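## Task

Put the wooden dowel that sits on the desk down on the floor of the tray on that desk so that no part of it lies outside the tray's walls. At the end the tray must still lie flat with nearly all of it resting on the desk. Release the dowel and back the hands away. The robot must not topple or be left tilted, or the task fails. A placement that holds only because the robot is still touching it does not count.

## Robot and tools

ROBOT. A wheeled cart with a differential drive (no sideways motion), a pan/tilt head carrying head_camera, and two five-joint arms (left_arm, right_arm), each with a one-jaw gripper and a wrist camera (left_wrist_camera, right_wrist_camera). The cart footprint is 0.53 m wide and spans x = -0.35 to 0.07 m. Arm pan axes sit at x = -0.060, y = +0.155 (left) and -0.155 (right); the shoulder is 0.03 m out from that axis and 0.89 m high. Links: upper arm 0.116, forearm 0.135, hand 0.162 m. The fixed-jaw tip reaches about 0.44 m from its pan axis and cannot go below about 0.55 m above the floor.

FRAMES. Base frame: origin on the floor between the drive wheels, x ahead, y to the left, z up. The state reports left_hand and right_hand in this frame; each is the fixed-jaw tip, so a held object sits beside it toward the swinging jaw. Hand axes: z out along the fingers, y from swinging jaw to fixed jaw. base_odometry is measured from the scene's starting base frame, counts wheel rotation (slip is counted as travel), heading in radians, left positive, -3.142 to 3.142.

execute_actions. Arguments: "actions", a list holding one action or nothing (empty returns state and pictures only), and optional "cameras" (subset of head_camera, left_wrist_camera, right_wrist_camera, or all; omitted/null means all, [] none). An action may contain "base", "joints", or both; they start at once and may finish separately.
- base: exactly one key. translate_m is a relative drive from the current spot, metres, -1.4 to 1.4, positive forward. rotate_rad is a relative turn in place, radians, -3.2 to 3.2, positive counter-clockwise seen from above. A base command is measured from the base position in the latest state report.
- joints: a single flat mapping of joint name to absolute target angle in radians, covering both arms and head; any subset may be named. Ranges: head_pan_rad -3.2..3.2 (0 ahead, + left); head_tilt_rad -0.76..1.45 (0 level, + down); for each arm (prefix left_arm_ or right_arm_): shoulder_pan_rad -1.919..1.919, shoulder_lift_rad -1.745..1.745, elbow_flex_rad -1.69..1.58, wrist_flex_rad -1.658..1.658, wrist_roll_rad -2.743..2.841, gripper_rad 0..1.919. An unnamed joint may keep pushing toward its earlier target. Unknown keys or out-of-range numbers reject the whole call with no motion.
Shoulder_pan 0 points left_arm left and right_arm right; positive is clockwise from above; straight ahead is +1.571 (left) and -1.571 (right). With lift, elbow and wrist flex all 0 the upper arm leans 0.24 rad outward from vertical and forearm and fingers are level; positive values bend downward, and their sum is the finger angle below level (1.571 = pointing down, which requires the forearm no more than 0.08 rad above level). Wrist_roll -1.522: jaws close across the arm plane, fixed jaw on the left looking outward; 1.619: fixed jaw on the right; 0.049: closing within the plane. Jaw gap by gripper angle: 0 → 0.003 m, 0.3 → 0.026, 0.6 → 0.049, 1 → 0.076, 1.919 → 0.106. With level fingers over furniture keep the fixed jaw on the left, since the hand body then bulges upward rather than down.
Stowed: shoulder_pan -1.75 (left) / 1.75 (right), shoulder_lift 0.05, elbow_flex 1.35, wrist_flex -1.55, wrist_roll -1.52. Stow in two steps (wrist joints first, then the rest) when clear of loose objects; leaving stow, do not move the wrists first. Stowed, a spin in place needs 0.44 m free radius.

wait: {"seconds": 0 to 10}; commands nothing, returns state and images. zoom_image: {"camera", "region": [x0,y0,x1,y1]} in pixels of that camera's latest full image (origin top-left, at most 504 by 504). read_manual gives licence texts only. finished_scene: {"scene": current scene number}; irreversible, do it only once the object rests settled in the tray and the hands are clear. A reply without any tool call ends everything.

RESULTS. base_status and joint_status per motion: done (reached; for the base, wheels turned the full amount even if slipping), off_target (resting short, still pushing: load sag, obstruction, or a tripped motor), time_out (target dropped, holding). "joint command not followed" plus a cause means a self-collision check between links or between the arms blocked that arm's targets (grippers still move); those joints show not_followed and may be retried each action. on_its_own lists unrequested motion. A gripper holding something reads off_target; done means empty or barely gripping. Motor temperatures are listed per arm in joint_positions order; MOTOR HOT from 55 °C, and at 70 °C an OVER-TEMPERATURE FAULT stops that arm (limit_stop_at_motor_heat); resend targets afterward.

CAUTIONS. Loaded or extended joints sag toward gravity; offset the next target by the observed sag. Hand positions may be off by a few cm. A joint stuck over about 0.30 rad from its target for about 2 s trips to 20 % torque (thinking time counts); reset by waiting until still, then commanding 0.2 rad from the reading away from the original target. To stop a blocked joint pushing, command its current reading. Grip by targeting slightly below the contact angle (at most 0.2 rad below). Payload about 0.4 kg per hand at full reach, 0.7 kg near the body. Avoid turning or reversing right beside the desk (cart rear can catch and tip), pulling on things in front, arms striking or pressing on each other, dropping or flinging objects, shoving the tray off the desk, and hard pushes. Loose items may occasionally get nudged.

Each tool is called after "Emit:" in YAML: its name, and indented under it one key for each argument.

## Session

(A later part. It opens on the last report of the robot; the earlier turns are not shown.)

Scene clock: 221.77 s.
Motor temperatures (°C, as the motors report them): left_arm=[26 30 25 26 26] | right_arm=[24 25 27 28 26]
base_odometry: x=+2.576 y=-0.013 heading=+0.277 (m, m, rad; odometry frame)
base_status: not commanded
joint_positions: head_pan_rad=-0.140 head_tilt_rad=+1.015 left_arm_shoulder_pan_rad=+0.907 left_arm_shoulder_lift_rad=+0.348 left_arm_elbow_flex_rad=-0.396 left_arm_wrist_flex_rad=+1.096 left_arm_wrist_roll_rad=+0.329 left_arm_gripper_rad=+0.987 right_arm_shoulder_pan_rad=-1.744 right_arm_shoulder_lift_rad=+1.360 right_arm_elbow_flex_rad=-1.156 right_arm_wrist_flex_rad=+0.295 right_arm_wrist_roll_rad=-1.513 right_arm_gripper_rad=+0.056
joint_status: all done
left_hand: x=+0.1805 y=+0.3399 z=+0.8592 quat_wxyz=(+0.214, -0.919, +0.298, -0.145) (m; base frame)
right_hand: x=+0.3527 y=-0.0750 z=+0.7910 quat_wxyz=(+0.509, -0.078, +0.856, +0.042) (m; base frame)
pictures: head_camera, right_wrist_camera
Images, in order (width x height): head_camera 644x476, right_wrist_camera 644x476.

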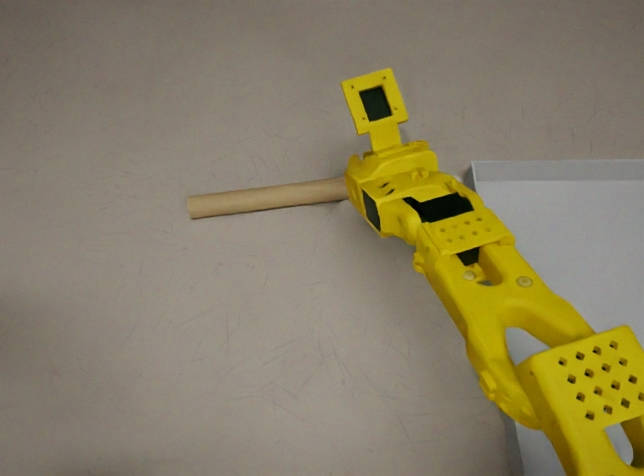

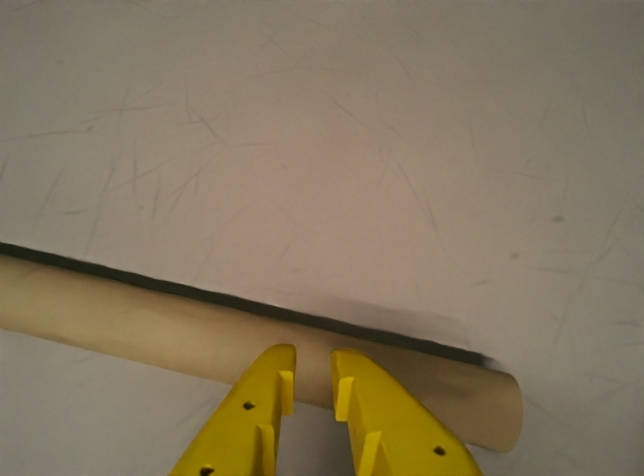

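Press down on top, then reverse the base.

Emit:
execute_actions:
  actions:
    - {"joints":{"right_arm_shoulder_lift_rad":1.5}}
  cameras: ["right_wrist_camera"]

Scene clock: 223.77 s.
Motor temperatures (°C, as the motors report them): left_arm=[26 30 25 26 26] | right_arm=[24 25 27 28 26]
base_odometry: x=+2.576 y=-0.013 heading=+0.277 (m, m, rad; odometry frame)
base_status: not commanded
joint_positions: head_pan_rad=-0.140 head_tilt_rad=+1.015 left_arm_shoulder_pan_rad=+0.907 left_arm_shoulder_lift_rad=+0.348 left_arm_elbow_flex_rad=-0.396 left_arm_wrist_flex_rad=+1.096 left_arm_wrist_roll_rad=+0.329 left_arm_gripper_rad=+0.987 right_arm_shoulder_pan_rad=-1.744 right_arm_shoulder_lift_rad=+1.516 right_arm_elbow_flex_rad=-1.156 right_arm_wrist_flex_rad=+0.295 right_arm_wrist_roll_rad=-1.513 right_arm_gripper_rad=+0.056
joint_status: all done
left_hand: x=+0.1805 y=+0.3399 z=+0.8592 quat_wxyz=(+0.214, -0.919, +0.298, -0.145) (m; base frame)
right_hand: x=+0.3322 y=-0.0785 z=+0.7315 quat_wxyz=(+0.441, -0.082, +0.893, +0.036) (m; base frame)
pictures: right_wrist_camera
Images, in order (width x height): right_wrist_camera 644x476.

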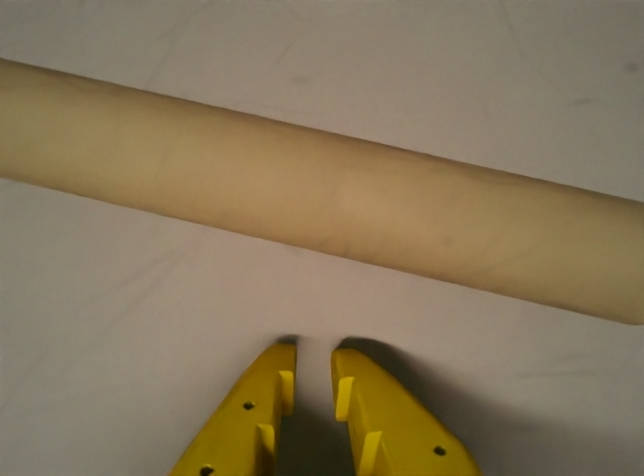

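Emit:
execute_actions:
  actions:
    - {"joints":{"right_arm_shoulder_lift_rad":1.45,"right_arm_elbow_flex_rad":-1.33,"right_arm_wrist_flex_rad":0.0,"right_arm_shoulder_pan_rad":-1.72}}
  cameras: []

Emit:
execute_actions:
  actions:
    - {"joints":{"right_arm_shoulder_lift_rad":1.62}}
  cameras: ["right_wrist_camera"]

Scene clock: 230.93 s.
Motor temperatures (°C, as the motors report them): left_arm=[26 30 25 26 26] | right_arm=[24 25 27 28 26]
base_odometry: x=+2.576 y=-0.013 heading=+0.277 (m, m, rad; odometry frame)
base_status: not commanded
joint_positions: head_pan_rad=-0.140 head_tilt_rad=+1.015 left_arm_shoulder_pan_rad=+0.907 left_arm_shoulder_lift_rad=+0.348 left_arm_elbow_flex_rad=-0.396 left_arm_wrist_flex_rad=+1.096 left_arm_wrist_roll_rad=+0.329 left_arm_gripper_rad=+0.987 right_arm_shoulder_pan_rad=-1.727 right_arm_shoulder_lift_rad=+1.515 right_arm_elbow_flex_rad=-1.288 right_arm_wrist_flex_rad=+0.019 right_arm_wrist_roll_rad=-1.513 right_arm_gripper_rad=+0.056
joint_status: all done
left_hand: x=+0.1805 y=+0.3399 z=+0.8592 quat_wxyz=(+0.214, -0.919, +0.298, -0.145) (m; base frame)
right_hand: x=+0.3661 y=-0.0800 z=+0.8078 quat_wxyz=(+0.614, -0.065, +0.786, +0.045) (m; base frame)
pictures: none
No camera images: the call's "cameras" was empty. Leave "cameras" out to get every camera's image.

Scene clock: 231.70 s.
Motor temperatures (°C, as the motors report them): left_arm=[26 30 25 26 26] | right_arm=[24 25 27 28 26]
base_odometry: x=+2.576 y=-0.013 heading=+0.277 (m, m, rad; odometry frame)
base_status: not commanded
joint_positions: head_pan_rad=-0.140 head_tilt_rad=+1.015 left_arm_shoulder_pan_rad=+0.907 left_arm_shoulder_lift_rad=+0.348 left_arm_elbow_flex_rad=-0.396 left_arm_wrist_flex_rad=+1.096 left_arm_wrist_roll_rad=+0.329 left_arm_gripper_rad=+0.987 right_arm_shoulder_pan_rad=-1.727 right_arm_shoulder_lift_rad=+1.650 right_arm_elbow_flex_rad=-1.293 right_arm_wrist_flex_rad=+0.017 right_arm_wrist_roll_rad=-1.513 right_arm_gripper_rad=+0.056
joint_status: all done
left_hand: x=+0.1805 y=+0.3399 z=+0.8592 quat_wxyz=(+0.214, -0.919, +0.298, -0.145) (m; base frame)
right_hand: x=+0.3516 y=-0.0823 z=+0.7560 quat_wxyz=(+0.562, -0.068, +0.823, +0.041) (m; base frame)
pictures: right_wrist_camera
Images, in order (width x height): right_wrist_camera 644x476.

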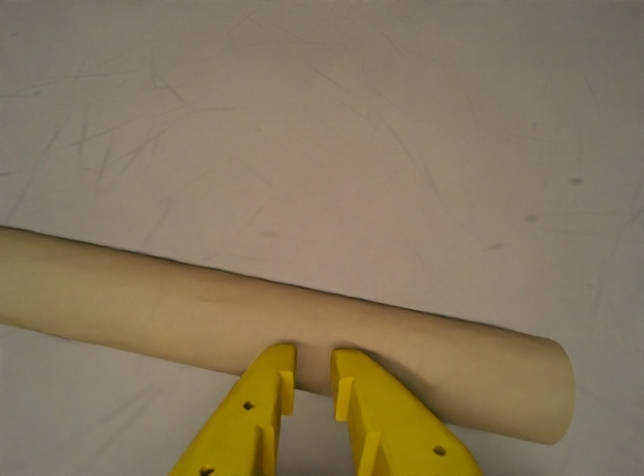

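Emit:
execute_actions:
  actions:
    - {"joints":{"right_arm_shoulder_lift_rad":1.72}}
  cameras: ["right_wrist_camera"]

Scene clock: 233.63 s.
Motor temperatures (°C, as the motors report them): left_arm=[26 30 25 26 26] | right_arm=[24 25 27 28 26]
base_odometry: x=+2.576 y=-0.013 heading=+0.277 (m, m, rad; odometry frame)
base_status: not commanded
joint_positions: head_pan_rad=-0.140 head_tilt_rad=+1.015 left_arm_shoulder_pan_rad=+0.907 left_arm_shoulder_lift_rad=+0.348 left_arm_elbow_flex_rad=-0.396 left_arm_wrist_flex_rad=+1.096 left_arm_wrist_roll_rad=+0.329 left_arm_gripper_rad=+0.987 right_arm_shoulder_pan_rad=-1.727 right_arm_shoulder_lift_rad=+1.727 right_arm_elbow_flex_rad=-1.308 right_arm_wrist_flex_rad=+0.010 right_arm_wrist_roll_rad=-1.513 right_arm_gripper_rad=+0.056
joint_status: all done
left_hand: x=+0.1805 y=+0.3399 z=+0.8592 quat_wxyz=(+0.214, -0.919, +0.298, -0.145) (m; base frame)
right_hand: x=+0.3424 y=-0.0838 z=+0.7319 quat_wxyz=(+0.539, -0.070, +0.838, +0.040) (m; base frame)
pictures: right_wrist_camera
Images, in order (width x height): right_wrist_camera 644x476.

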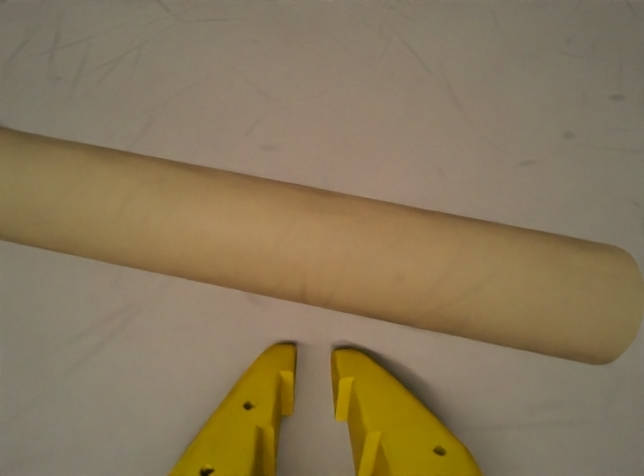

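Emit:
execute_actions:
  actions:
    - {"joints":{"right_arm_shoulder_lift_rad":0.6,"right_arm_elbow_flex_rad":-0.4,"right_arm_wrist_flex_rad":1.1,"right_arm_shoulder_pan_rad":-0.6,"head_pan_rad":-0.3,"head_tilt_rad":1.05}}
  cameras: ["head_camera"]

Scene clock: 244.53 s.
Motor temperatures (°C, as the motors report them): left_arm=[26 30 25 26 26] | right_arm=[24 25 27 28 26]
base_odometry: x=+2.576 y=-0.013 heading=+0.277 (m, m, rad; odometry frame)
base_status: not commanded
joint_positions: head_pan_rad=-0.290 head_tilt_rad=+1.045 left_arm_shoulder_pan_rad=+0.907 left_arm_shoulder_lift_rad=+0.348 left_arm_elbow_flex_rad=-0.396 left_arm_wrist_flex_rad=+1.096 left_arm_wrist_roll_rad=+0.329 left_arm_gripper_rad=+0.987 right_arm_shoulder_pan_rad=-0.607 right_arm_shoulder_lift_rad=+0.657 right_arm_elbow_flex_rad=-0.398 right_arm_wrist_flex_rad=+1.091 right_arm_wrist_roll_rad=-1.513 right_arm_gripper_rad=+0.055
joint_status: all done
left_hand: x=+0.1805 y=+0.3399 z=+0.8592 quat_wxyz=(+0.214, -0.919, +0.298, -0.145) (m; base frame)
right_hand: x=+0.1107 y=-0.3871 z=+0.7798 quat_wxyz=(+0.097, +0.456, +0.883, -0.052) (m; base frame)
pictures: head_camera
Images, in order (width x height): head_camera 644x476.

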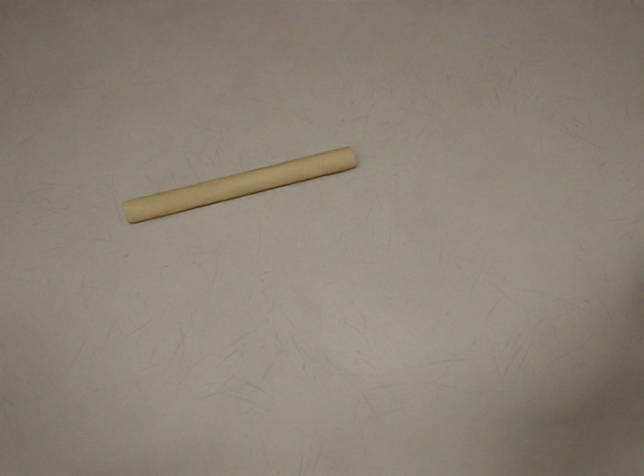

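Emit:
execute_actions:
  actions:
    - {"joints":{"head_pan_rad":-0.9,"head_tilt_rad":0.9}}
  cameras: ["head_camera","right_wrist_camera"]

Scene clock: 247.27 s.
Motor temperatures (°C, as the motors report them): left_arm=[26 30 25 26 26] | right_arm=[24 25 27 28 26]
base_odometry: x=+2.576 y=-0.013 heading=+0.277 (m, m, rad; odometry frame)
base_status: not commanded
joint_positions: head_pan_rad=-0.890 head_tilt_rad=+0.915 left_arm_shoulder_pan_rad=+0.907 left_arm_shoulder_lift_rad=+0.348 left_arm_elbow_flex_rad=-0.396 left_arm_wrist_flex_rad=+1.096 left_arm_wrist_roll_rad=+0.329 left_arm_gripper_rad=+0.987 right_arm_shoulder_pan_rad=-0.607 right_arm_shoulder_lift_rad=+0.657 right_arm_elbow_flex_rad=-0.398 right_arm_wrist_flex_rad=+1.091 right_arm_wrist_roll_rad=-1.513 right_arm_gripper_rad=+0.055
joint_status: all done
left_hand: x=+0.1805 y=+0.3399 z=+0.8592 quat_wxyz=(+0.214, -0.919, +0.298, -0.145) (m; base frame)
right_hand: x=+0.1107 y=-0.3871 z=+0.7798 quat_wxyz=(+0.097, +0.456, +0.883, -0.052) (m; base frame)
pictures: head_camera, right_wrist_camera
Images, in order (width x height): head_camera 644x476, right_wrist_camera 644x476.

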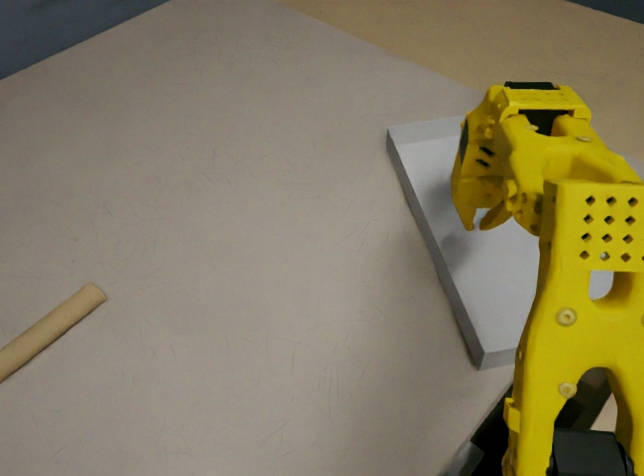

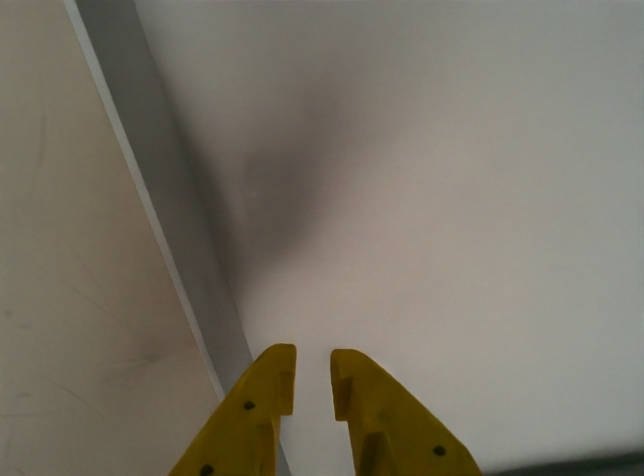

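Emit:
execute_actions:
  actions:
    - {"joints":{"right_arm_shoulder_lift_rad":0.2,"right_arm_elbow_flex_rad":0.0,"right_arm_wrist_flex_rad":0.6}}
  cameras: []

Emit:
execute_actions:
  actions:
    - {"joints":{"right_arm_shoulder_pan_rad":0.6,"head_pan_rad":-1.0,"head_tilt_rad":1.0}}
  cameras: ["head_camera"]

Scene clock: 250.73 s.
Motor temperatures (°C, as the motors report them): left_arm=[26 30 25 26 26] | right_arm=[24 25 27 28 26]
base_odometry: x=+2.576 y=-0.013 heading=+0.277 (m, m, rad; odometry frame)
base_status: not commanded
joint_positions: head_pan_rad=-0.890 head_tilt_rad=+0.915 left_arm_shoulder_pan_rad=+0.907 left_arm_shoulder_lift_rad=+0.348 left_arm_elbow_flex_rad=-0.396 left_arm_wrist_flex_rad=+1.096 left_arm_wrist_roll_rad=+0.329 left_arm_gripper_rad=+0.987 right_arm_shoulder_pan_rad=-0.607 right_arm_shoulder_lift_rad=+0.251 right_arm_elbow_flex_rad=+0.002 right_arm_wrist_flex_rad=+0.617 right_arm_wrist_roll_rad=-1.513 right_arm_gripper_rad=+0.055
joint_status: all done
left_hand: x=+0.1805 y=+0.3399 z=+0.8592 quat_wxyz=(+0.214, -0.919, +0.298, -0.145) (m; base frame)
right_hand: x=+0.1293 y=-0.4139 z=+0.8445 quat_wxyz=(+0.304, +0.431, +0.834, -0.161) (m; base frame)
pictures: none
No camera images: the call's "cameras" was empty. Leave "cameras" out to get every camera's image.

Scene clock: 252.33 s.
Motor temperatures (°C, as the motors report them): left_arm=[26 30 25 26 26] | right_arm=[24 25 27 28 26]
base_odometry: x=+2.576 y=-0.013 heading=+0.277 (m, m, rad; odometry frame)
base_status: not commanded
joint_positions: head_pan_rad=-0.990 head_tilt_rad=+0.995 left_arm_shoulder_pan_rad=+0.907 left_arm_shoulder_lift_rad=+0.348 left_arm_elbow_flex_rad=-0.396 left_arm_wrist_flex_rad=+1.096 left_arm_wrist_roll_rad=+0.329 left_arm_gripper_rad=+0.987 right_arm_shoulder_pan_rad=+0.594 right_arm_shoulder_lift_rad=+0.251 right_arm_elbow_flex_rad=+0.002 right_arm_wrist_flex_rad=+0.615 right_arm_wrist_roll_rad=-1.513 right_arm_gripper_rad=+0.055
joint_status: all done
left_hand: x=+0.1805 y=+0.3399 z=+0.8592 quat_wxyz=(+0.214, -0.919, +0.298, -0.145) (m; base frame)
right_hand: x=-0.2331 y=-0.4253 z=+0.8447 quat_wxyz=(+0.160, +0.827, +0.445, -0.305) (m; base frame)
pictures: head_camera
Images, in order (width x height): head_camera 644x476.

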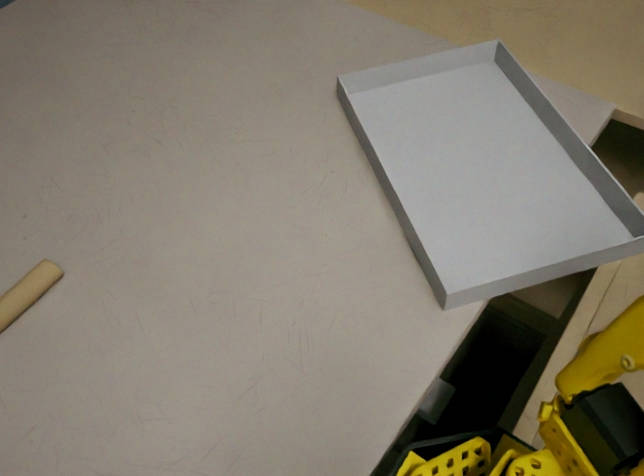

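Emit:
execute_actions:
  actions:
    - {"joints":{"right_arm_shoulder_pan_rad":-0.8,"right_arm_shoulder_lift_rad":0.4,"right_arm_elbow_flex_rad":-0.3,"right_arm_wrist_flex_rad":1.2}}
  cameras: []

Emit:
execute_actions:
  actions:
    - {"joints":{"right_arm_shoulder_lift_rad":0.85,"right_arm_elbow_flex_rad":-0.65,"right_arm_wrist_flex_rad":1.2}}
  cameras: ["head_camera"]

Scene clock: 260.70 s.
Motor temperatures (°C, as the motors report them): left_arm=[26 30 25 26 26] | right_arm=[24 25 27 28 26]
base_odometry: x=+2.576 y=-0.013 heading=+0.277 (m, m, rad; odometry frame)
base_status: not commanded
joint_positions: head_pan_rad=-0.990 head_tilt_rad=+0.995 left_arm_shoulder_pan_rad=+0.907 left_arm_shoulder_lift_rad=+0.348 left_arm_elbow_flex_rad=-0.396 left_arm_wrist_flex_rad=+1.096 left_arm_wrist_roll_rad=+0.329 left_arm_gripper_rad=+0.987 right_arm_shoulder_pan_rad=-0.793 right_arm_shoulder_lift_rad=+0.418 right_arm_elbow_flex_rad=-0.265 right_arm_wrist_flex_rad=+1.191 right_arm_wrist_roll_rad=-1.513 right_arm_gripper_rad=+0.055
joint_status: all done
left_hand: x=+0.1805 y=+0.3399 z=+0.8592 quat_wxyz=(+0.214, -0.919, +0.298, -0.145) (m; base frame)
right_hand: x=+0.1389 y=-0.3401 z=+0.8136 quat_wxyz=(+0.105, +0.372, +0.921, -0.043) (m; base frame)
pictures: none
No camera images: the call's "cameras" was empty. Leave "cameras" out to get every camera's image.

Scene clock: 261.80 s.
Motor temperatures (°C, as the motors report them): left_arm=[26 30 25 26 26] | right_arm=[24 25 27 28 26]
base_odometry: x=+2.576 y=-0.013 heading=+0.277 (m, m, rad; odometry frame)
base_status: not commanded
joint_positions: head_pan_rad=-0.990 head_tilt_rad=+0.995 left_arm_shoulder_pan_rad=+0.907 left_arm_shoulder_lift_rad=+0.348 left_arm_elbow_flex_rad=-0.396 left_arm_wrist_flex_rad=+1.096 left_arm_wrist_roll_rad=+0.329 left_arm_gripper_rad=+0.987 right_arm_shoulder_pan_rad=-0.793 right_arm_shoulder_lift_rad=+0.872 right_arm_elbow_flex_rad=-0.615 right_arm_wrist_flex_rad=+1.191 right_arm_wrist_roll_rad=-1.513 right_arm_gripper_rad=+0.055
joint_status: all done
left_hand: x=+0.1805 y=+0.3399 z=+0.8592 quat_wxyz=(+0.214, -0.919, +0.298, -0.145) (m; base frame)
right_hand: x=+0.1490 y=-0.3500 z=+0.7563 quat_wxyz=(+0.057, +0.374, +0.925, -0.024) (m; base frame)
pictures: head_camera
Images, in order (width x height): head_camera 644x476.

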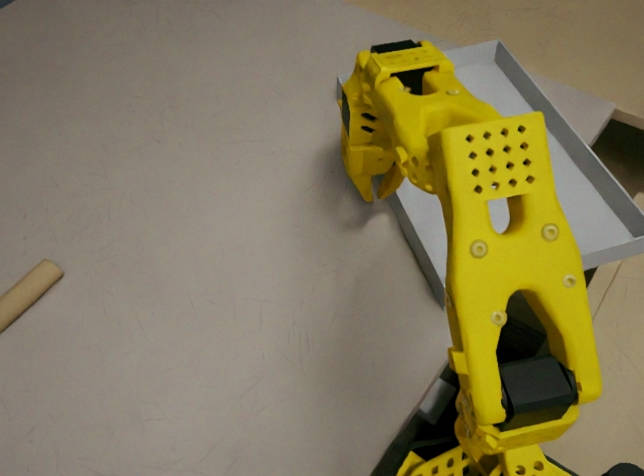

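Inside near the left wall. Sweep left.

Emit:
execute_actions:
  actions:
    - {"joints":{"right_arm_shoulder_pan_rad":-1.3,"head_pan_rad":-0.7}}
  cameras: ["head_camera"]

Scene clock: 264.47 s.
Motor temperatures (°C, as the motors report them): left_arm=[26 30 25 26 26] | right_arm=[24 25 27 28 26]
base_odometry: x=+2.576 y=-0.013 heading=+0.277 (m, m, rad; odometry frame)
base_status: not commanded
joint_positions: head_pan_rad=-0.710 head_tilt_rad=+0.995 left_arm_shoulder_pan_rad=+0.907 left_arm_shoulder_lift_rad=+0.348 left_arm_elbow_flex_rad=-0.396 left_arm_wrist_flex_rad=+1.096 left_arm_wrist_roll_rad=+0.329 left_arm_gripper_rad=+0.987 right_arm_shoulder_pan_rad=-1.293 right_arm_shoulder_lift_rad=+0.872 right_arm_elbow_flex_rad=-0.615 right_arm_wrist_flex_rad=+1.191 right_arm_wrist_roll_rad=-1.513 right_arm_gripper_rad=+0.055
joint_status: all done
left_hand: x=+0.1805 y=+0.3399 z=+0.8592 quat_wxyz=(+0.214, -0.919, +0.298, -0.145) (m; base frame)
right_hand: x=+0.2169 y=-0.2259 z=+0.7563 quat_wxyz=(+0.061, +0.133, +0.989, -0.009) (m; base frame)
pictures: head_camera
Images, in order (width x height): head_camera 644x476.

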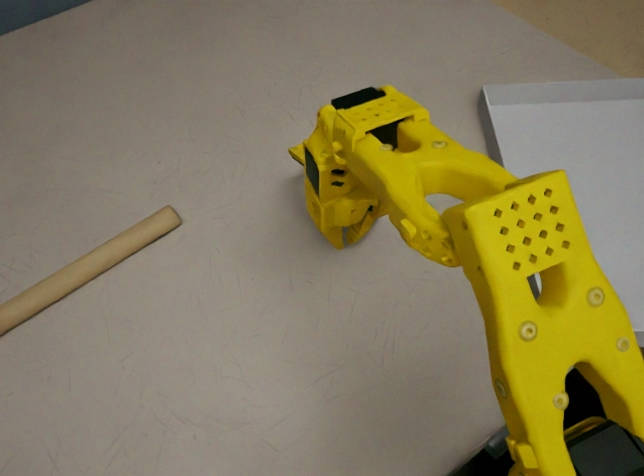

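Emit:
execute_actions:
  actions:
    - {"joints":{"right_arm_shoulder_lift_rad":0.6}}
  cameras: []

Emit:
execute_actions:
  actions:
    - {"joints":{"right_arm_shoulder_pan_rad":-0.75}}
  cameras: []

Emit:
execute_actions:
  actions:
    - {"joints":{"right_arm_shoulder_lift_rad":0.97}}
  cameras: ["head_camera"]

Scene clock: 269.40 s.
Motor temperatures (°C, as the motors report them): left_arm=[26 30 25 26 26] | right_arm=[24 25 27 28 26]
base_odometry: x=+2.576 y=-0.013 heading=+0.277 (m, m, rad; odometry frame)
base_status: not commanded
joint_positions: head_pan_rad=-0.710 head_tilt_rad=+0.995 left_arm_shoulder_pan_rad=+0.907 left_arm_shoulder_lift_rad=+0.348 left_arm_elbow_flex_rad=-0.396 left_arm_wrist_flex_rad=+1.096 left_arm_wrist_roll_rad=+0.329 left_arm_gripper_rad=+0.987 right_arm_shoulder_pan_rad=-1.293 right_arm_shoulder_lift_rad=+0.657 right_arm_elbow_flex_rad=-0.616 right_arm_wrist_flex_rad=+1.192 right_arm_wrist_roll_rad=-1.513 right_arm_gripper_rad=+0.055
joint_status: all done
left_hand: x=+0.1805 y=+0.3399 z=+0.8592 quat_wxyz=(+0.214, -0.919, +0.298, -0.145) (m; base frame)
right_hand: x=+0.2395 y=-0.2324 z=+0.8141 quat_wxyz=(+0.166, +0.132, +0.977, -0.024) (m; base frame)
pictures: none
No camera images: the call's "cameras" was empty. Leave "cameras" out to get every camera's image.

Scene clock: 270.53 s.
Motor temperatures (°C, as the motors report them): left_arm=[26 30 25 26 26] | right_arm=[24 25 27 28 26]
base_odometry: x=+2.576 y=-0.013 heading=+0.277 (m, m, rad; odometry frame)
base_status: not commanded
joint_positions: head_pan_rad=-0.710 head_tilt_rad=+0.995 left_arm_shoulder_pan_rad=+0.907 left_arm_shoulder_lift_rad=+0.348 left_arm_elbow_flex_rad=-0.396 left_arm_wrist_flex_rad=+1.096 left_arm_wrist_roll_rad=+0.329 left_arm_gripper_rad=+0.987 right_arm_shoulder_pan_rad=-0.758 right_arm_shoulder_lift_rad=+0.657 right_arm_elbow_flex_rad=-0.616 right_arm_wrist_flex_rad=+1.192 right_arm_wrist_roll_rad=-1.513 right_arm_gripper_rad=+0.055
joint_status: all done
left_hand: x=+0.1805 y=+0.3399 z=+0.8592 quat_wxyz=(+0.214, -0.919, +0.298, -0.145) (m; base frame)
right_hand: x=+0.1581 y=-0.3743 z=+0.8141 quat_wxyz=(+0.154, +0.385, +0.907, -0.067) (m; base frame)
pictures: none
No camera images: the call's "cameras" was empty. Leave "cameras" out to get every camera's image.

Scene clock: 271.47 s.
Motor temperatures (°C, as the motors report them): left_arm=[26 30 25 26 26] | right_arm=[24 25 27 28 26]
base_odometry: x=+2.576 y=-0.013 heading=+0.277 (m, m, rad; odometry frame)
base_status: not commanded
joint_positions: head_pan_rad=-0.710 head_tilt_rad=+0.995 left_arm_shoulder_pan_rad=+0.907 left_arm_shoulder_lift_rad=+0.348 left_arm_elbow_flex_rad=-0.396 left_arm_wrist_flex_rad=+1.096 left_arm_wrist_roll_rad=+0.329 left_arm_gripper_rad=+0.987 right_arm_shoulder_pan_rad=-0.758 right_arm_shoulder_lift_rad=+0.984 right_arm_elbow_flex_rad=-0.621 right_arm_wrist_flex_rad=+1.192 right_arm_wrist_roll_rad=-1.513 right_arm_gripper_rad=+0.054
joint_status: all done
left_hand: x=+0.1805 y=+0.3399 z=+0.8592 quat_wxyz=(+0.214, -0.919, +0.298, -0.145) (m; base frame)
right_hand: x=+0.1310 y=-0.3457 z=+0.7294 quat_wxyz=(+0.007, +0.391, +0.920, -0.003) (m; base frame)
pictures: head_camera
Images, in order (width x height): head_camera 644x476.

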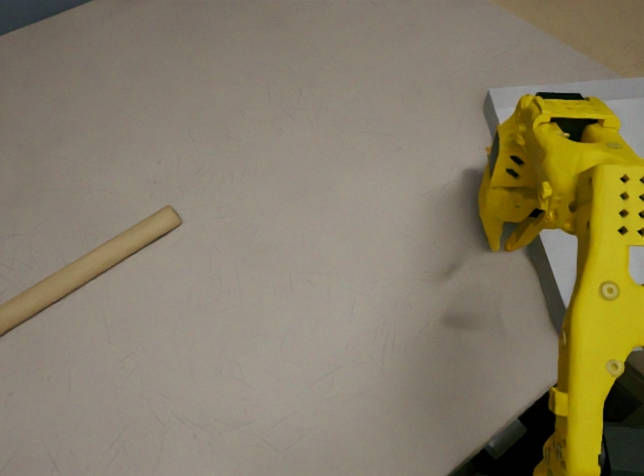

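Emit:
execute_actions:
  actions:
    - {"joints":{"right_arm_shoulder_pan_rad":-1.3}}
  cameras: ["head_camera"]

Scene clock: 274.23 s.
Motor temperatures (°C, as the motors report them): left_arm=[26 30 25 26 26] | right_arm=[24 25 27 28 26]
base_odometry: x=+2.576 y=-0.013 heading=+0.277 (m, m, rad; odometry frame)
base_status: not commanded
joint_positions: head_pan_rad=-0.710 head_tilt_rad=+0.995 left_arm_shoulder_pan_rad=+0.907 left_arm_shoulder_lift_rad=+0.348 left_arm_elbow_flex_rad=-0.396 left_arm_wrist_flex_rad=+1.096 left_arm_wrist_roll_rad=+0.329 left_arm_gripper_rad=+0.987 right_arm_shoulder_pan_rad=-1.291 right_arm_shoulder_lift_rad=+0.986 right_arm_elbow_flex_rad=-0.621 right_arm_wrist_flex_rad=+1.192 right_arm_wrist_roll_rad=-1.513 right_arm_gripper_rad=+0.054
joint_status: all done
left_hand: x=+0.1805 y=+0.3399 z=+0.8592 quat_wxyz=(+0.214, -0.919, +0.298, -0.145) (m; base frame)
right_hand: x=+0.2012 y=-0.2219 z=+0.7291 quat_wxyz=(+0.007, +0.134, +0.991, -0.001) (m; base frame)
pictures: head_camera
Images, in order (width x height): head_camera 644x476.

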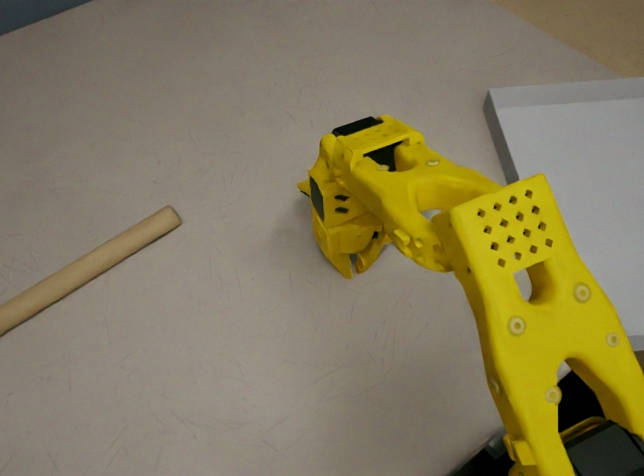

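Emit:
execute_actions:
  actions:
    - {"joints":{"right_arm_shoulder_lift_rad":0.6}}
  cameras: []

Emit:
execute_actions:
  actions:
    - {"joints":{"right_arm_shoulder_pan_rad":-0.5,"head_pan_rad":-1.0}}
  cameras: []

Emit:
execute_actions:
  actions:
    - {"joints":{"right_arm_shoulder_lift_rad":1.0,"right_arm_elbow_flex_rad":-0.8,"right_arm_wrist_flex_rad":1.1}}
  cameras: ["head_camera","right_wrist_camera"]

Scene clock: 278.53 s.
Motor temperatures (°C, as the motors report them): left_arm=[26 30 25 26 26] | right_arm=[24 25 27 28 26]
base_odometry: x=+2.576 y=-0.013 heading=+0.277 (m, m, rad; odometry frame)
base_status: not commanded
joint_positions: head_pan_rad=-0.710 head_tilt_rad=+0.995 left_arm_shoulder_pan_rad=+0.907 left_arm_shoulder_lift_rad=+0.348 left_arm_elbow_flex_rad=-0.396 left_arm_wrist_flex_rad=+1.096 left_arm_wrist_roll_rad=+0.329 left_arm_gripper_rad=+0.987 right_arm_shoulder_pan_rad=-1.291 right_arm_shoulder_lift_rad=+0.657 right_arm_elbow_flex_rad=-0.621 right_arm_wrist_flex_rad=+1.192 right_arm_wrist_roll_rad=-1.513 right_arm_gripper_rad=+0.054
joint_status: all done
left_hand: x=+0.1805 y=+0.3399 z=+0.8592 quat_wxyz=(+0.214, -0.919, +0.298, -0.145) (m; base frame)
right_hand: x=+0.2400 y=-0.2330 z=+0.8150 quat_wxyz=(+0.168, +0.132, +0.976, -0.025) (m; base frame)
pictures: none
No camera images: the call's "cameras" was empty. Leave "cameras" out to get every camera's image.

Scene clock: 279.83 s.
Motor temperatures (°C, as the motors report them): left_arm=[26 30 25 26 26] | right_arm=[24 25 27 28 26]
base_odometry: x=+2.576 y=-0.013 heading=+0.277 (m, m, rad; odometry frame)
base_status: not commanded
joint_positions: head_pan_rad=-0.990 head_tilt_rad=+0.995 left_arm_shoulder_pan_rad=+0.907 left_arm_shoulder_lift_rad=+0.348 left_arm_elbow_flex_rad=-0.396 left_arm_wrist_flex_rad=+1.096 left_arm_wrist_roll_rad=+0.329 left_arm_gripper_rad=+0.987 right_arm_shoulder_pan_rad=-0.508 right_arm_shoulder_lift_rad=+0.657 right_arm_elbow_flex_rad=-0.621 right_arm_wrist_flex_rad=+1.192 right_arm_wrist_roll_rad=-1.513 right_arm_gripper_rad=+0.054
joint_status: all done
left_hand: x=+0.1805 y=+0.3399 z=+0.8592 quat_wxyz=(+0.214, -0.919, +0.298, -0.145) (m; base frame)
right_hand: x=+0.0974 y=-0.4221 z=+0.8150 quat_wxyz=(+0.146, +0.495, +0.852, -0.087) (m; base frame)
pictures: none
No camera images: the call's "cameras" was empty. Leave "cameras" out to get every camera's image.

Scene clock: 280.90 s.
Motor temperatures (°C, as the motors report them): left_arm=[26 30 25 26 26] | right_arm=[24 25 27 28 26]
base_odometry: x=+2.576 y=-0.013 heading=+0.277 (m, m, rad; odometry frame)
base_status: not commanded
joint_positions: head_pan_rad=-0.990 head_tilt_rad=+0.995 left_arm_shoulder_pan_rad=+0.907 left_arm_shoulder_lift_rad=+0.348 left_arm_elbow_flex_rad=-0.396 left_arm_wrist_flex_rad=+1.096 left_arm_wrist_roll_rad=+0.329 left_arm_gripper_rad=+0.987 right_arm_shoulder_pan_rad=-0.508 right_arm_shoulder_lift_rad=+1.024 right_arm_elbow_flex_rad=-0.765 right_arm_wrist_flex_rad=+1.112 right_arm_wrist_roll_rad=-1.513 right_arm_gripper_rad=+0.054
joint_status: all done
left_hand: x=+0.1805 y=+0.3399 z=+0.8592 quat_wxyz=(+0.214, -0.919, +0.298, -0.145) (m; base frame)
right_hand: x=+0.0947 y=-0.4172 z=+0.7417 quat_wxyz=(+0.086, +0.500, +0.860, -0.051) (m; base frame)
pictures: head_camera, right_wrist_camera
Images, in order (width x height): head_camera 644x476, right_wrist_camera 644x476.

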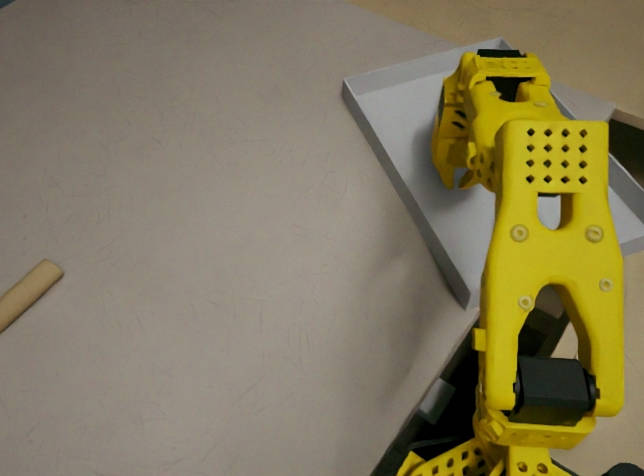

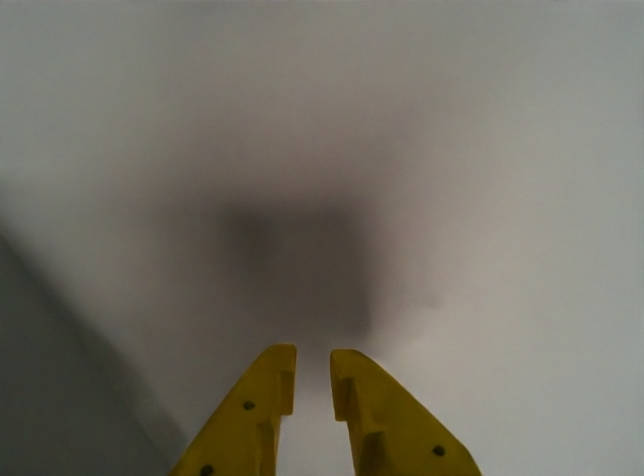

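Now inside. Sweep left.

Emit:
execute_actions:
  actions:
    - {"joints":{"right_arm_shoulder_pan_rad":-1.2,"head_pan_rad":-0.7}}
  cameras: ["head_camera"]

Scene clock: 283.27 s.
Motor temperatures (°C, as the motors report them): left_arm=[26 30 25 26 26] | right_arm=[24 25 27 28 26]
base_odometry: x=+2.576 y=-0.013 heading=+0.277 (m, m, rad; odometry frame)
base_status: not commanded
joint_positions: head_pan_rad=-0.710 head_tilt_rad=+0.995 left_arm_shoulder_pan_rad=+0.907 left_arm_shoulder_lift_rad=+0.348 left_arm_elbow_flex_rad=-0.396 left_arm_wrist_flex_rad=+1.096 left_arm_wrist_roll_rad=+0.329 left_arm_gripper_rad=+0.987 right_arm_shoulder_pan_rad=-1.193 right_arm_shoulder_lift_rad=+1.024 right_arm_elbow_flex_rad=-0.768 right_arm_wrist_flex_rad=+1.111 right_arm_wrist_roll_rad=-1.513 right_arm_gripper_rad=+0.054
joint_status: all done
left_hand: x=+0.1805 y=+0.3399 z=+0.8592 quat_wxyz=(+0.214, -0.919, +0.298, -0.145) (m; base frame)
right_hand: x=+0.2265 y=-0.2603 z=+0.7423 quat_wxyz=(+0.100, +0.182, +0.978, -0.020) (m; base frame)
pictures: head_camera
Images, in order (width x height): head_camera 644x476.

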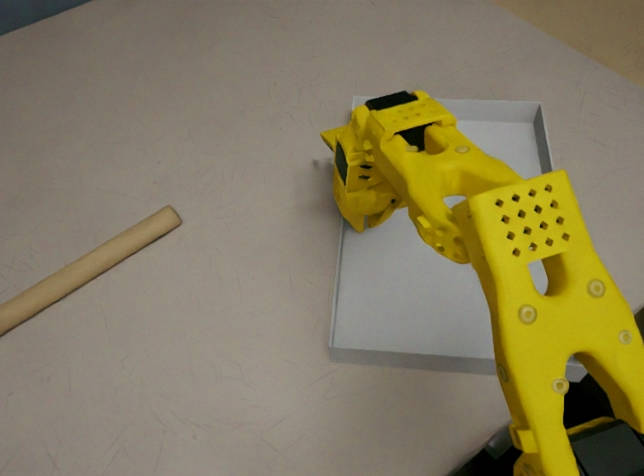

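Emit:
execute_actions:
  actions:
    - {"joints":{"right_arm_shoulder_lift_rad":0.4,"right_arm_elbow_flex_rad":-0.3}}
  cameras: []

Emit:
execute_actions:
  actions:
    - {"base":{"translate_m":0.03},"joints":{"head_pan_rad":0,"head_tilt_rad":1.45}}
  cameras: ["head_camera"]

Scene clock: 292.70 s.
Motor temperatures (°C, as the motors report them): left_arm=[26 30 25 26 26] | right_arm=[24 25 27 28 26]
base_odometry: x=+2.576 y=-0.013 heading=+0.277 (m, m, rad; odometry frame)
base_status: not commanded
joint_positions: head_pan_rad=-0.710 head_tilt_rad=+0.995 left_arm_shoulder_pan_rad=+0.907 left_arm_shoulder_lift_rad=+0.348 left_arm_elbow_flex_rad=-0.396 left_arm_wrist_flex_rad=+1.096 left_arm_wrist_roll_rad=+0.329 left_arm_gripper_rad=+0.987 right_arm_shoulder_pan_rad=-1.193 right_arm_shoulder_lift_rad=+0.455 right_arm_elbow_flex_rad=-0.299 right_arm_wrist_flex_rad=+1.111 right_arm_wrist_roll_rad=-1.513 right_arm_gripper_rad=+0.054
joint_status: all done
left_hand: x=+0.1805 y=+0.3399 z=+0.8592 quat_wxyz=(+0.214, -0.919, +0.298, -0.145) (m; base frame)
right_hand: x=+0.2094 y=-0.2535 z=+0.8137 quat_wxyz=(+0.148, +0.181, +0.972, -0.029) (m; base frame)
pictures: none
No camera images: the call's "cameras" was empty. Leave "cameras" out to get every camera's image.

Scene clock: 293.97 s.
Motor temperatures (°C, as the motors report them): left_arm=[26 30 25 26 26] | right_arm=[24 25 27 28 26]
base_odometry: x=+2.602 y=-0.006 heading=+0.277 (m, m, rad; odometry frame)
base_status: done
joint_positions: head_pan_rad=-0.010 head_tilt_rad=+1.445 left_arm_shoulder_pan_rad=+0.904 left_arm_shoulder_lift_rad=+0.343 left_arm_elbow_flex_rad=-0.394 left_arm_wrist_flex_rad=+1.096 left_arm_wrist_roll_rad=+0.329 left_arm_gripper_rad=+0.987 right_arm_shoulder_pan_rad=-1.196 right_arm_shoulder_lift_rad=+0.446 right_arm_elbow_flex_rad=-0.297 right_arm_wrist_flex_rad=+1.109 right_arm_wrist_roll_rad=-1.513 right_arm_gripper_rad=+0.054
joint_status: all done
left_hand: x=+0.1799 y=+0.3406 z=+0.8601 quat_wxyz=(+0.216, -0.919, +0.296, -0.145) (m; base frame)
right_hand: x=+0.2104 y=-0.2530 z=+0.8159 quat_wxyz=(+0.153, +0.179, +0.971, -0.030) (m; base frame)
pictures: head_camera
Images, in order (width x height): head_camera 644x476.

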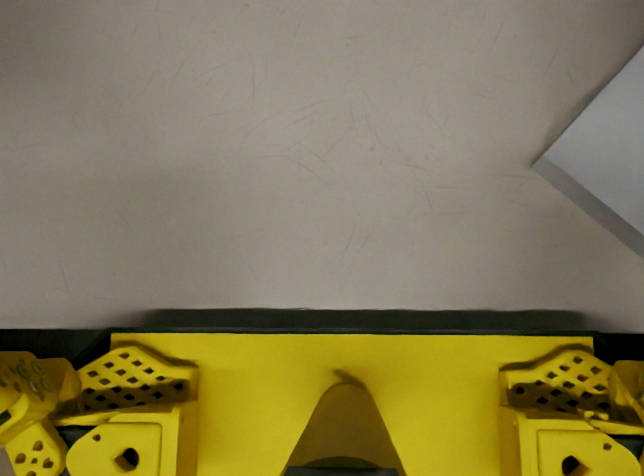

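Emit:
execute_actions:
  actions:
    - {"joints":{"right_arm_shoulder_pan_rad":-1.72,"right_arm_shoulder_lift_rad":1.45,"right_arm_elbow_flex_rad":-1.33,"right_arm_wrist_flex_rad":0.0,"head_tilt_rad":1.0,"head_pan_rad":-0.15}}
  cameras: []

Emit:
execute_actions:
  actions:
    - {"joints":{"right_arm_shoulder_lift_rad":1.66}}
  cameras: ["head_camera","right_wrist_camera"]

Scene clock: 298.50 s.
Motor temperatures (°C, as the motors report them): left_arm=[26 30 25 26 26] | right_arm=[24 25 27 28 26]
base_odometry: x=+2.602 y=-0.006 heading=+0.277 (m, m, rad; odometry frame)
base_status: not commanded
joint_positions: head_pan_rad=-0.140 head_tilt_rad=+1.015 left_arm_shoulder_pan_rad=+0.904 left_arm_shoulder_lift_rad=+0.343 left_arm_elbow_flex_rad=-0.394 left_arm_wrist_flex_rad=+1.096 left_arm_wrist_roll_rad=+0.329 left_arm_gripper_rad=+0.987 right_arm_shoulder_pan_rad=-1.715 right_arm_shoulder_lift_rad=+1.480 right_arm_elbow_flex_rad=-1.287 right_arm_wrist_flex_rad=+0.020 right_arm_wrist_roll_rad=-1.513 right_arm_gripper_rad=+0.054
joint_status: all done
left_hand: x=+0.1799 y=+0.3406 z=+0.8601 quat_wxyz=(+0.216, -0.919, +0.296, -0.145) (m; base frame)
right_hand: x=+0.3697 y=-0.0849 z=+0.8213 quat_wxyz=(+0.626, -0.060, +0.776, +0.042) (m; base frame)
pictures: none
No camera images: the call's "cameras" was empty. Leave "cameras" out to get every camera's image.

Scene clock: 299.30 s.
Motor temperatures (°C, as the motors report them): left_arm=[26 30 25 26 26] | right_arm=[24 25 27 28 26]
base_odometry: x=+2.602 y=-0.006 heading=+0.277 (m, m, rad; odometry frame)
base_status: not commanded
joint_positions: head_pan_rad=-0.140 head_tilt_rad=+1.015 left_arm_shoulder_pan_rad=+0.904 left_arm_shoulder_lift_rad=+0.343 left_arm_elbow_flex_rad=-0.394 left_arm_wrist_flex_rad=+1.096 left_arm_wrist_roll_rad=+0.329 left_arm_gripper_rad=+0.987 right_arm_shoulder_pan_rad=-1.715 right_arm_shoulder_lift_rad=+1.670 right_arm_elbow_flex_rad=-1.305 right_arm_wrist_flex_rad=+0.011 right_arm_wrist_roll_rad=-1.513 right_arm_gripper_rad=+0.054
joint_status: all done
left_hand: x=+0.1799 y=+0.3406 z=+0.8601 quat_wxyz=(+0.216, -0.919, +0.296, -0.145) (m; base frame)
right_hand: x=+0.3513 y=-0.0875 z=+0.7526 quat_wxyz=(+0.561, -0.063, +0.824, +0.038) (m; base frame)
pictures: head_camera, right_wrist_camera
Images, in order (width x height): head_camera 644x476, right_wrist_camera 644x476.

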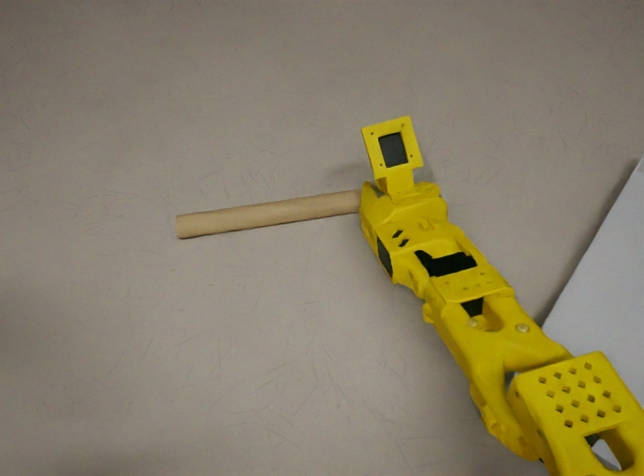

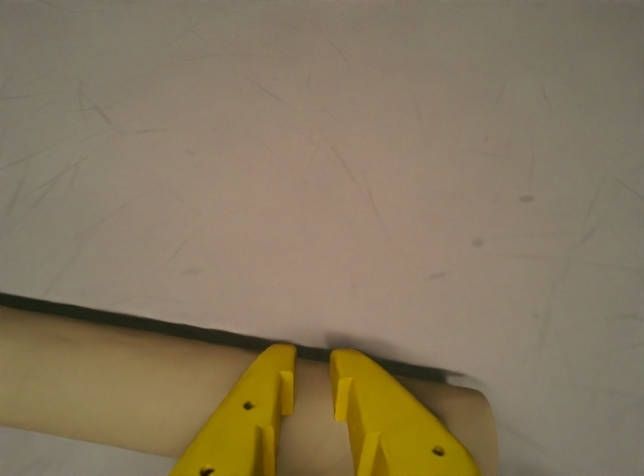

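Emit:
execute_actions:
  actions:
    - {"joints":{"right_arm_shoulder_lift_rad":1.74}}
  cameras: ["right_wrist_camera"]

Scene clock: 301.40 s.
Motor temperatures (°C, as the motors report them): left_arm=[26 30 25 26 26] | right_arm=[24 25 27 28 26]
base_odometry: x=+2.602 y=-0.006 heading=+0.277 (m, m, rad; odometry frame)
base_status: not commanded
joint_positions: head_pan_rad=-0.140 head_tilt_rad=+1.015 left_arm_shoulder_pan_rad=+0.904 left_arm_shoulder_lift_rad=+0.343 left_arm_elbow_flex_rad=-0.394 left_arm_wrist_flex_rad=+1.096 left_arm_wrist_roll_rad=+0.329 left_arm_gripper_rad=+0.987 right_arm_shoulder_pan_rad=-1.715 right_arm_shoulder_lift_rad=+1.699 right_arm_elbow_flex_rad=-1.331 right_arm_wrist_flex_rad=+0.000 right_arm_wrist_roll_rad=-1.514 right_arm_gripper_rad=+0.054
joint_status: all done
joint sent to its limit — the command would take right_arm_shoulder_lift_rad past its upper limit, so that joint was sent only as far as its limit.
left_hand: x=+0.1799 y=+0.3406 z=+0.8601 quat_wxyz=(+0.216, -0.919, +0.296, -0.145) (m; base frame)
right_hand: x=+0.3505 y=-0.0877 z=+0.7502 quat_wxyz=(+0.564, -0.063, +0.822, +0.038) (m; base frame)
pictures: right_wrist_camera
Images, in order (width x height): right_wrist_camera 644x476.

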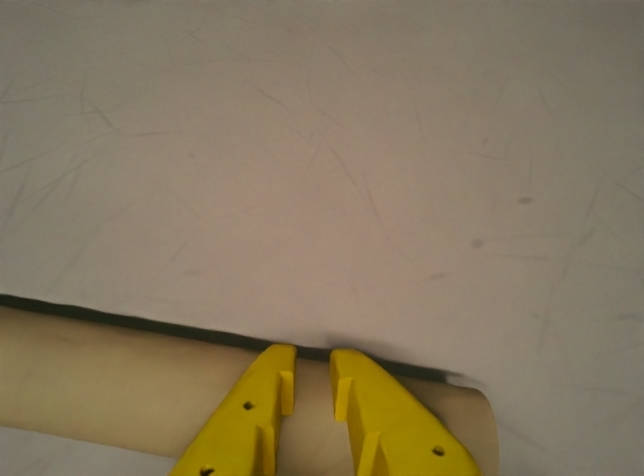

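Pressing on it. Reverse the base.

Emit:
execute_actions:
  actions:
    - {"base":{"translate_m":-0.12}}
  cameras: ["head_camera","right_wrist_camera"]

Scene clock: 304.03 s.
Motor temperatures (°C, as the motors report them): left_arm=[26 30 25 26 26] | right_arm=[24 25 27 28 26]
base_odometry: x=+2.487 y=-0.038 heading=+0.273 (m, m, rad; odometry frame)
base_status: done
joint_positions: head_pan_rad=-0.140 head_tilt_rad=+1.015 left_arm_shoulder_pan_rad=+0.904 left_arm_shoulder_lift_rad=+0.343 left_arm_elbow_flex_rad=-0.394 left_arm_wrist_flex_rad=+1.096 left_arm_wrist_roll_rad=+0.329 left_arm_gripper_rad=+0.987 right_arm_shoulder_pan_rad=-1.715 right_arm_shoulder_lift_rad=+1.736 right_arm_elbow_flex_rad=-1.323 right_arm_wrist_flex_rad=-0.001 right_arm_wrist_roll_rad=-1.514 right_arm_gripper_rad=+0.054
joint_status: not commanded
left_hand: x=+0.1799 y=+0.3406 z=+0.8601 quat_wxyz=(+0.216, -0.919, +0.296, -0.145) (m; base frame)
right_hand: x=+0.3442 y=-0.0886 z=+0.7342 quat_wxyz=(+0.547, -0.064, +0.834, +0.037) (m; base frame)
pictures: head_camera, right_wrist_camera
Images, in order (width x height): head_camera 644x476, right_wrist_camera 644x476.

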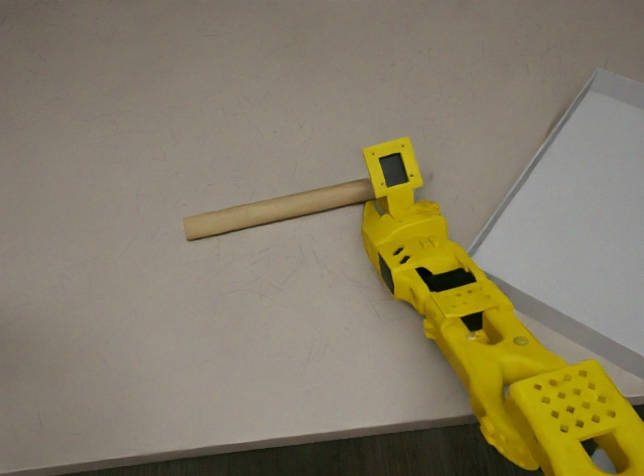

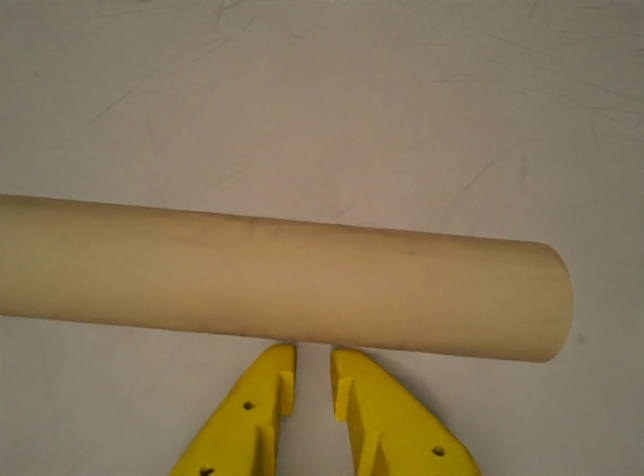

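Emit:
execute_actions:
  actions:
    - {"joints":{"right_arm_shoulder_lift_rad":0.7,"right_arm_elbow_flex_rad":-0.6,"right_arm_wrist_flex_rad":1.2,"right_arm_wrist_roll_rad":0.05,"right_arm_gripper_rad":1.0}}
  cameras: []

Emit:
execute_actions:
  actions:
    - {"base":{"translate_m":0.11},"joints":{"head_tilt_rad":1.1}}
  cameras: ["head_camera","right_wrist_camera"]

Scene clock: 308.67 s.
Motor temperatures (°C, as the motors report them): left_arm=[26 30 25 26 26] | right_arm=[24 25 27 28 26]
base_odometry: x=+2.487 y=-0.038 heading=+0.273 (m, m, rad; odometry frame)
base_status: not commanded
joint_positions: head_pan_rad=-0.140 head_tilt_rad=+1.015 left_arm_shoulder_pan_rad=+0.904 left_arm_shoulder_lift_rad=+0.343 left_arm_elbow_flex_rad=-0.394 left_arm_wrist_flex_rad=+1.096 left_arm_wrist_roll_rad=+0.329 left_arm_gripper_rad=+0.987 right_arm_shoulder_pan_rad=-1.715 right_arm_shoulder_lift_rad=+0.760 right_arm_elbow_flex_rad=-0.599 right_arm_wrist_flex_rad=+1.191 right_arm_wrist_roll_rad=+0.041 right_arm_gripper_rad=+0.994
joint_status: all done
left_hand: x=+0.1799 y=+0.3406 z=+0.8601 quat_wxyz=(+0.216, -0.919, +0.296, -0.145) (m; base frame)
right_hand: x=+0.2265 y=-0.1138 z=+0.7814 quat_wxyz=(+0.083, -0.749, +0.653, -0.071) (m; base frame)
pictures: none
No camera images: the call's "cameras" was empty. Leave "cameras" out to get every camera's image.

Scene clock: 310.13 s.
Motor temperatures (°C, as the motors report them): left_arm=[26 30 25 26 26] | right_arm=[24 25 27 28 26]
base_odometry: x=+2.592 y=-0.009 heading=+0.271 (m, m, rad; odometry frame)
base_status: done
joint_positions: head_pan_rad=-0.140 head_tilt_rad=+1.095 left_arm_shoulder_pan_rad=+0.904 left_arm_shoulder_lift_rad=+0.343 left_arm_elbow_flex_rad=-0.394 left_arm_wrist_flex_rad=+1.096 left_arm_wrist_roll_rad=+0.329 left_arm_gripper_rad=+0.987 right_arm_shoulder_pan_rad=-1.715 right_arm_shoulder_lift_rad=+0.759 right_arm_elbow_flex_rad=-0.599 right_arm_wrist_flex_rad=+1.191 right_arm_wrist_roll_rad=+0.041 right_arm_gripper_rad=+0.994
joint_status: all done
left_hand: x=+0.1799 y=+0.3406 z=+0.8601 quat_wxyz=(+0.216, -0.919, +0.296, -0.145) (m; base frame)
right_hand: x=+0.2267 y=-0.1138 z=+0.7818 quat_wxyz=(+0.084, -0.749, +0.653, -0.072) (m; base frame)
pictures: head_camera, right_wrist_camera
Images, in order (width x height): head_camera 644x476, right_wrist_camera 644x476.

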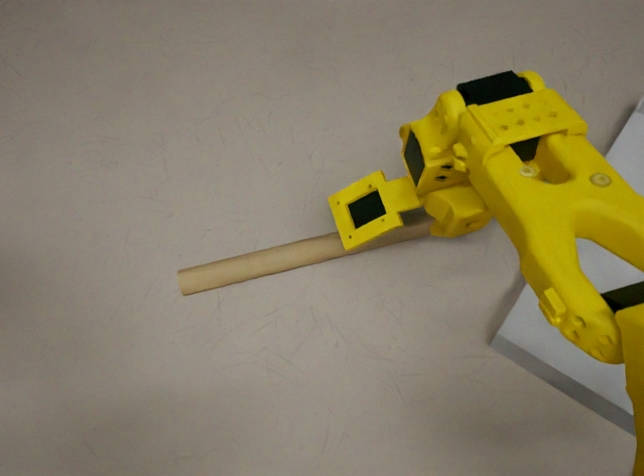

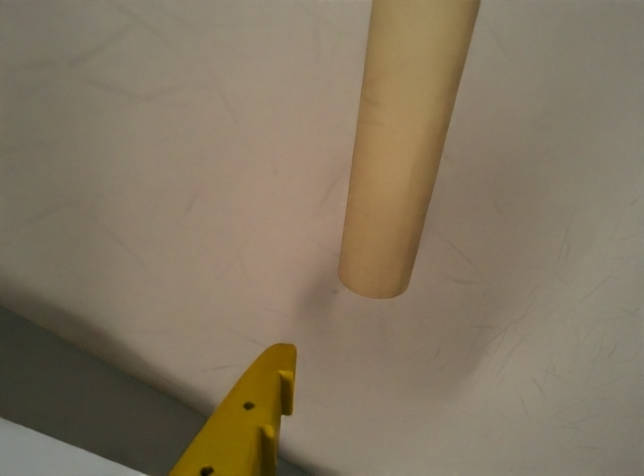

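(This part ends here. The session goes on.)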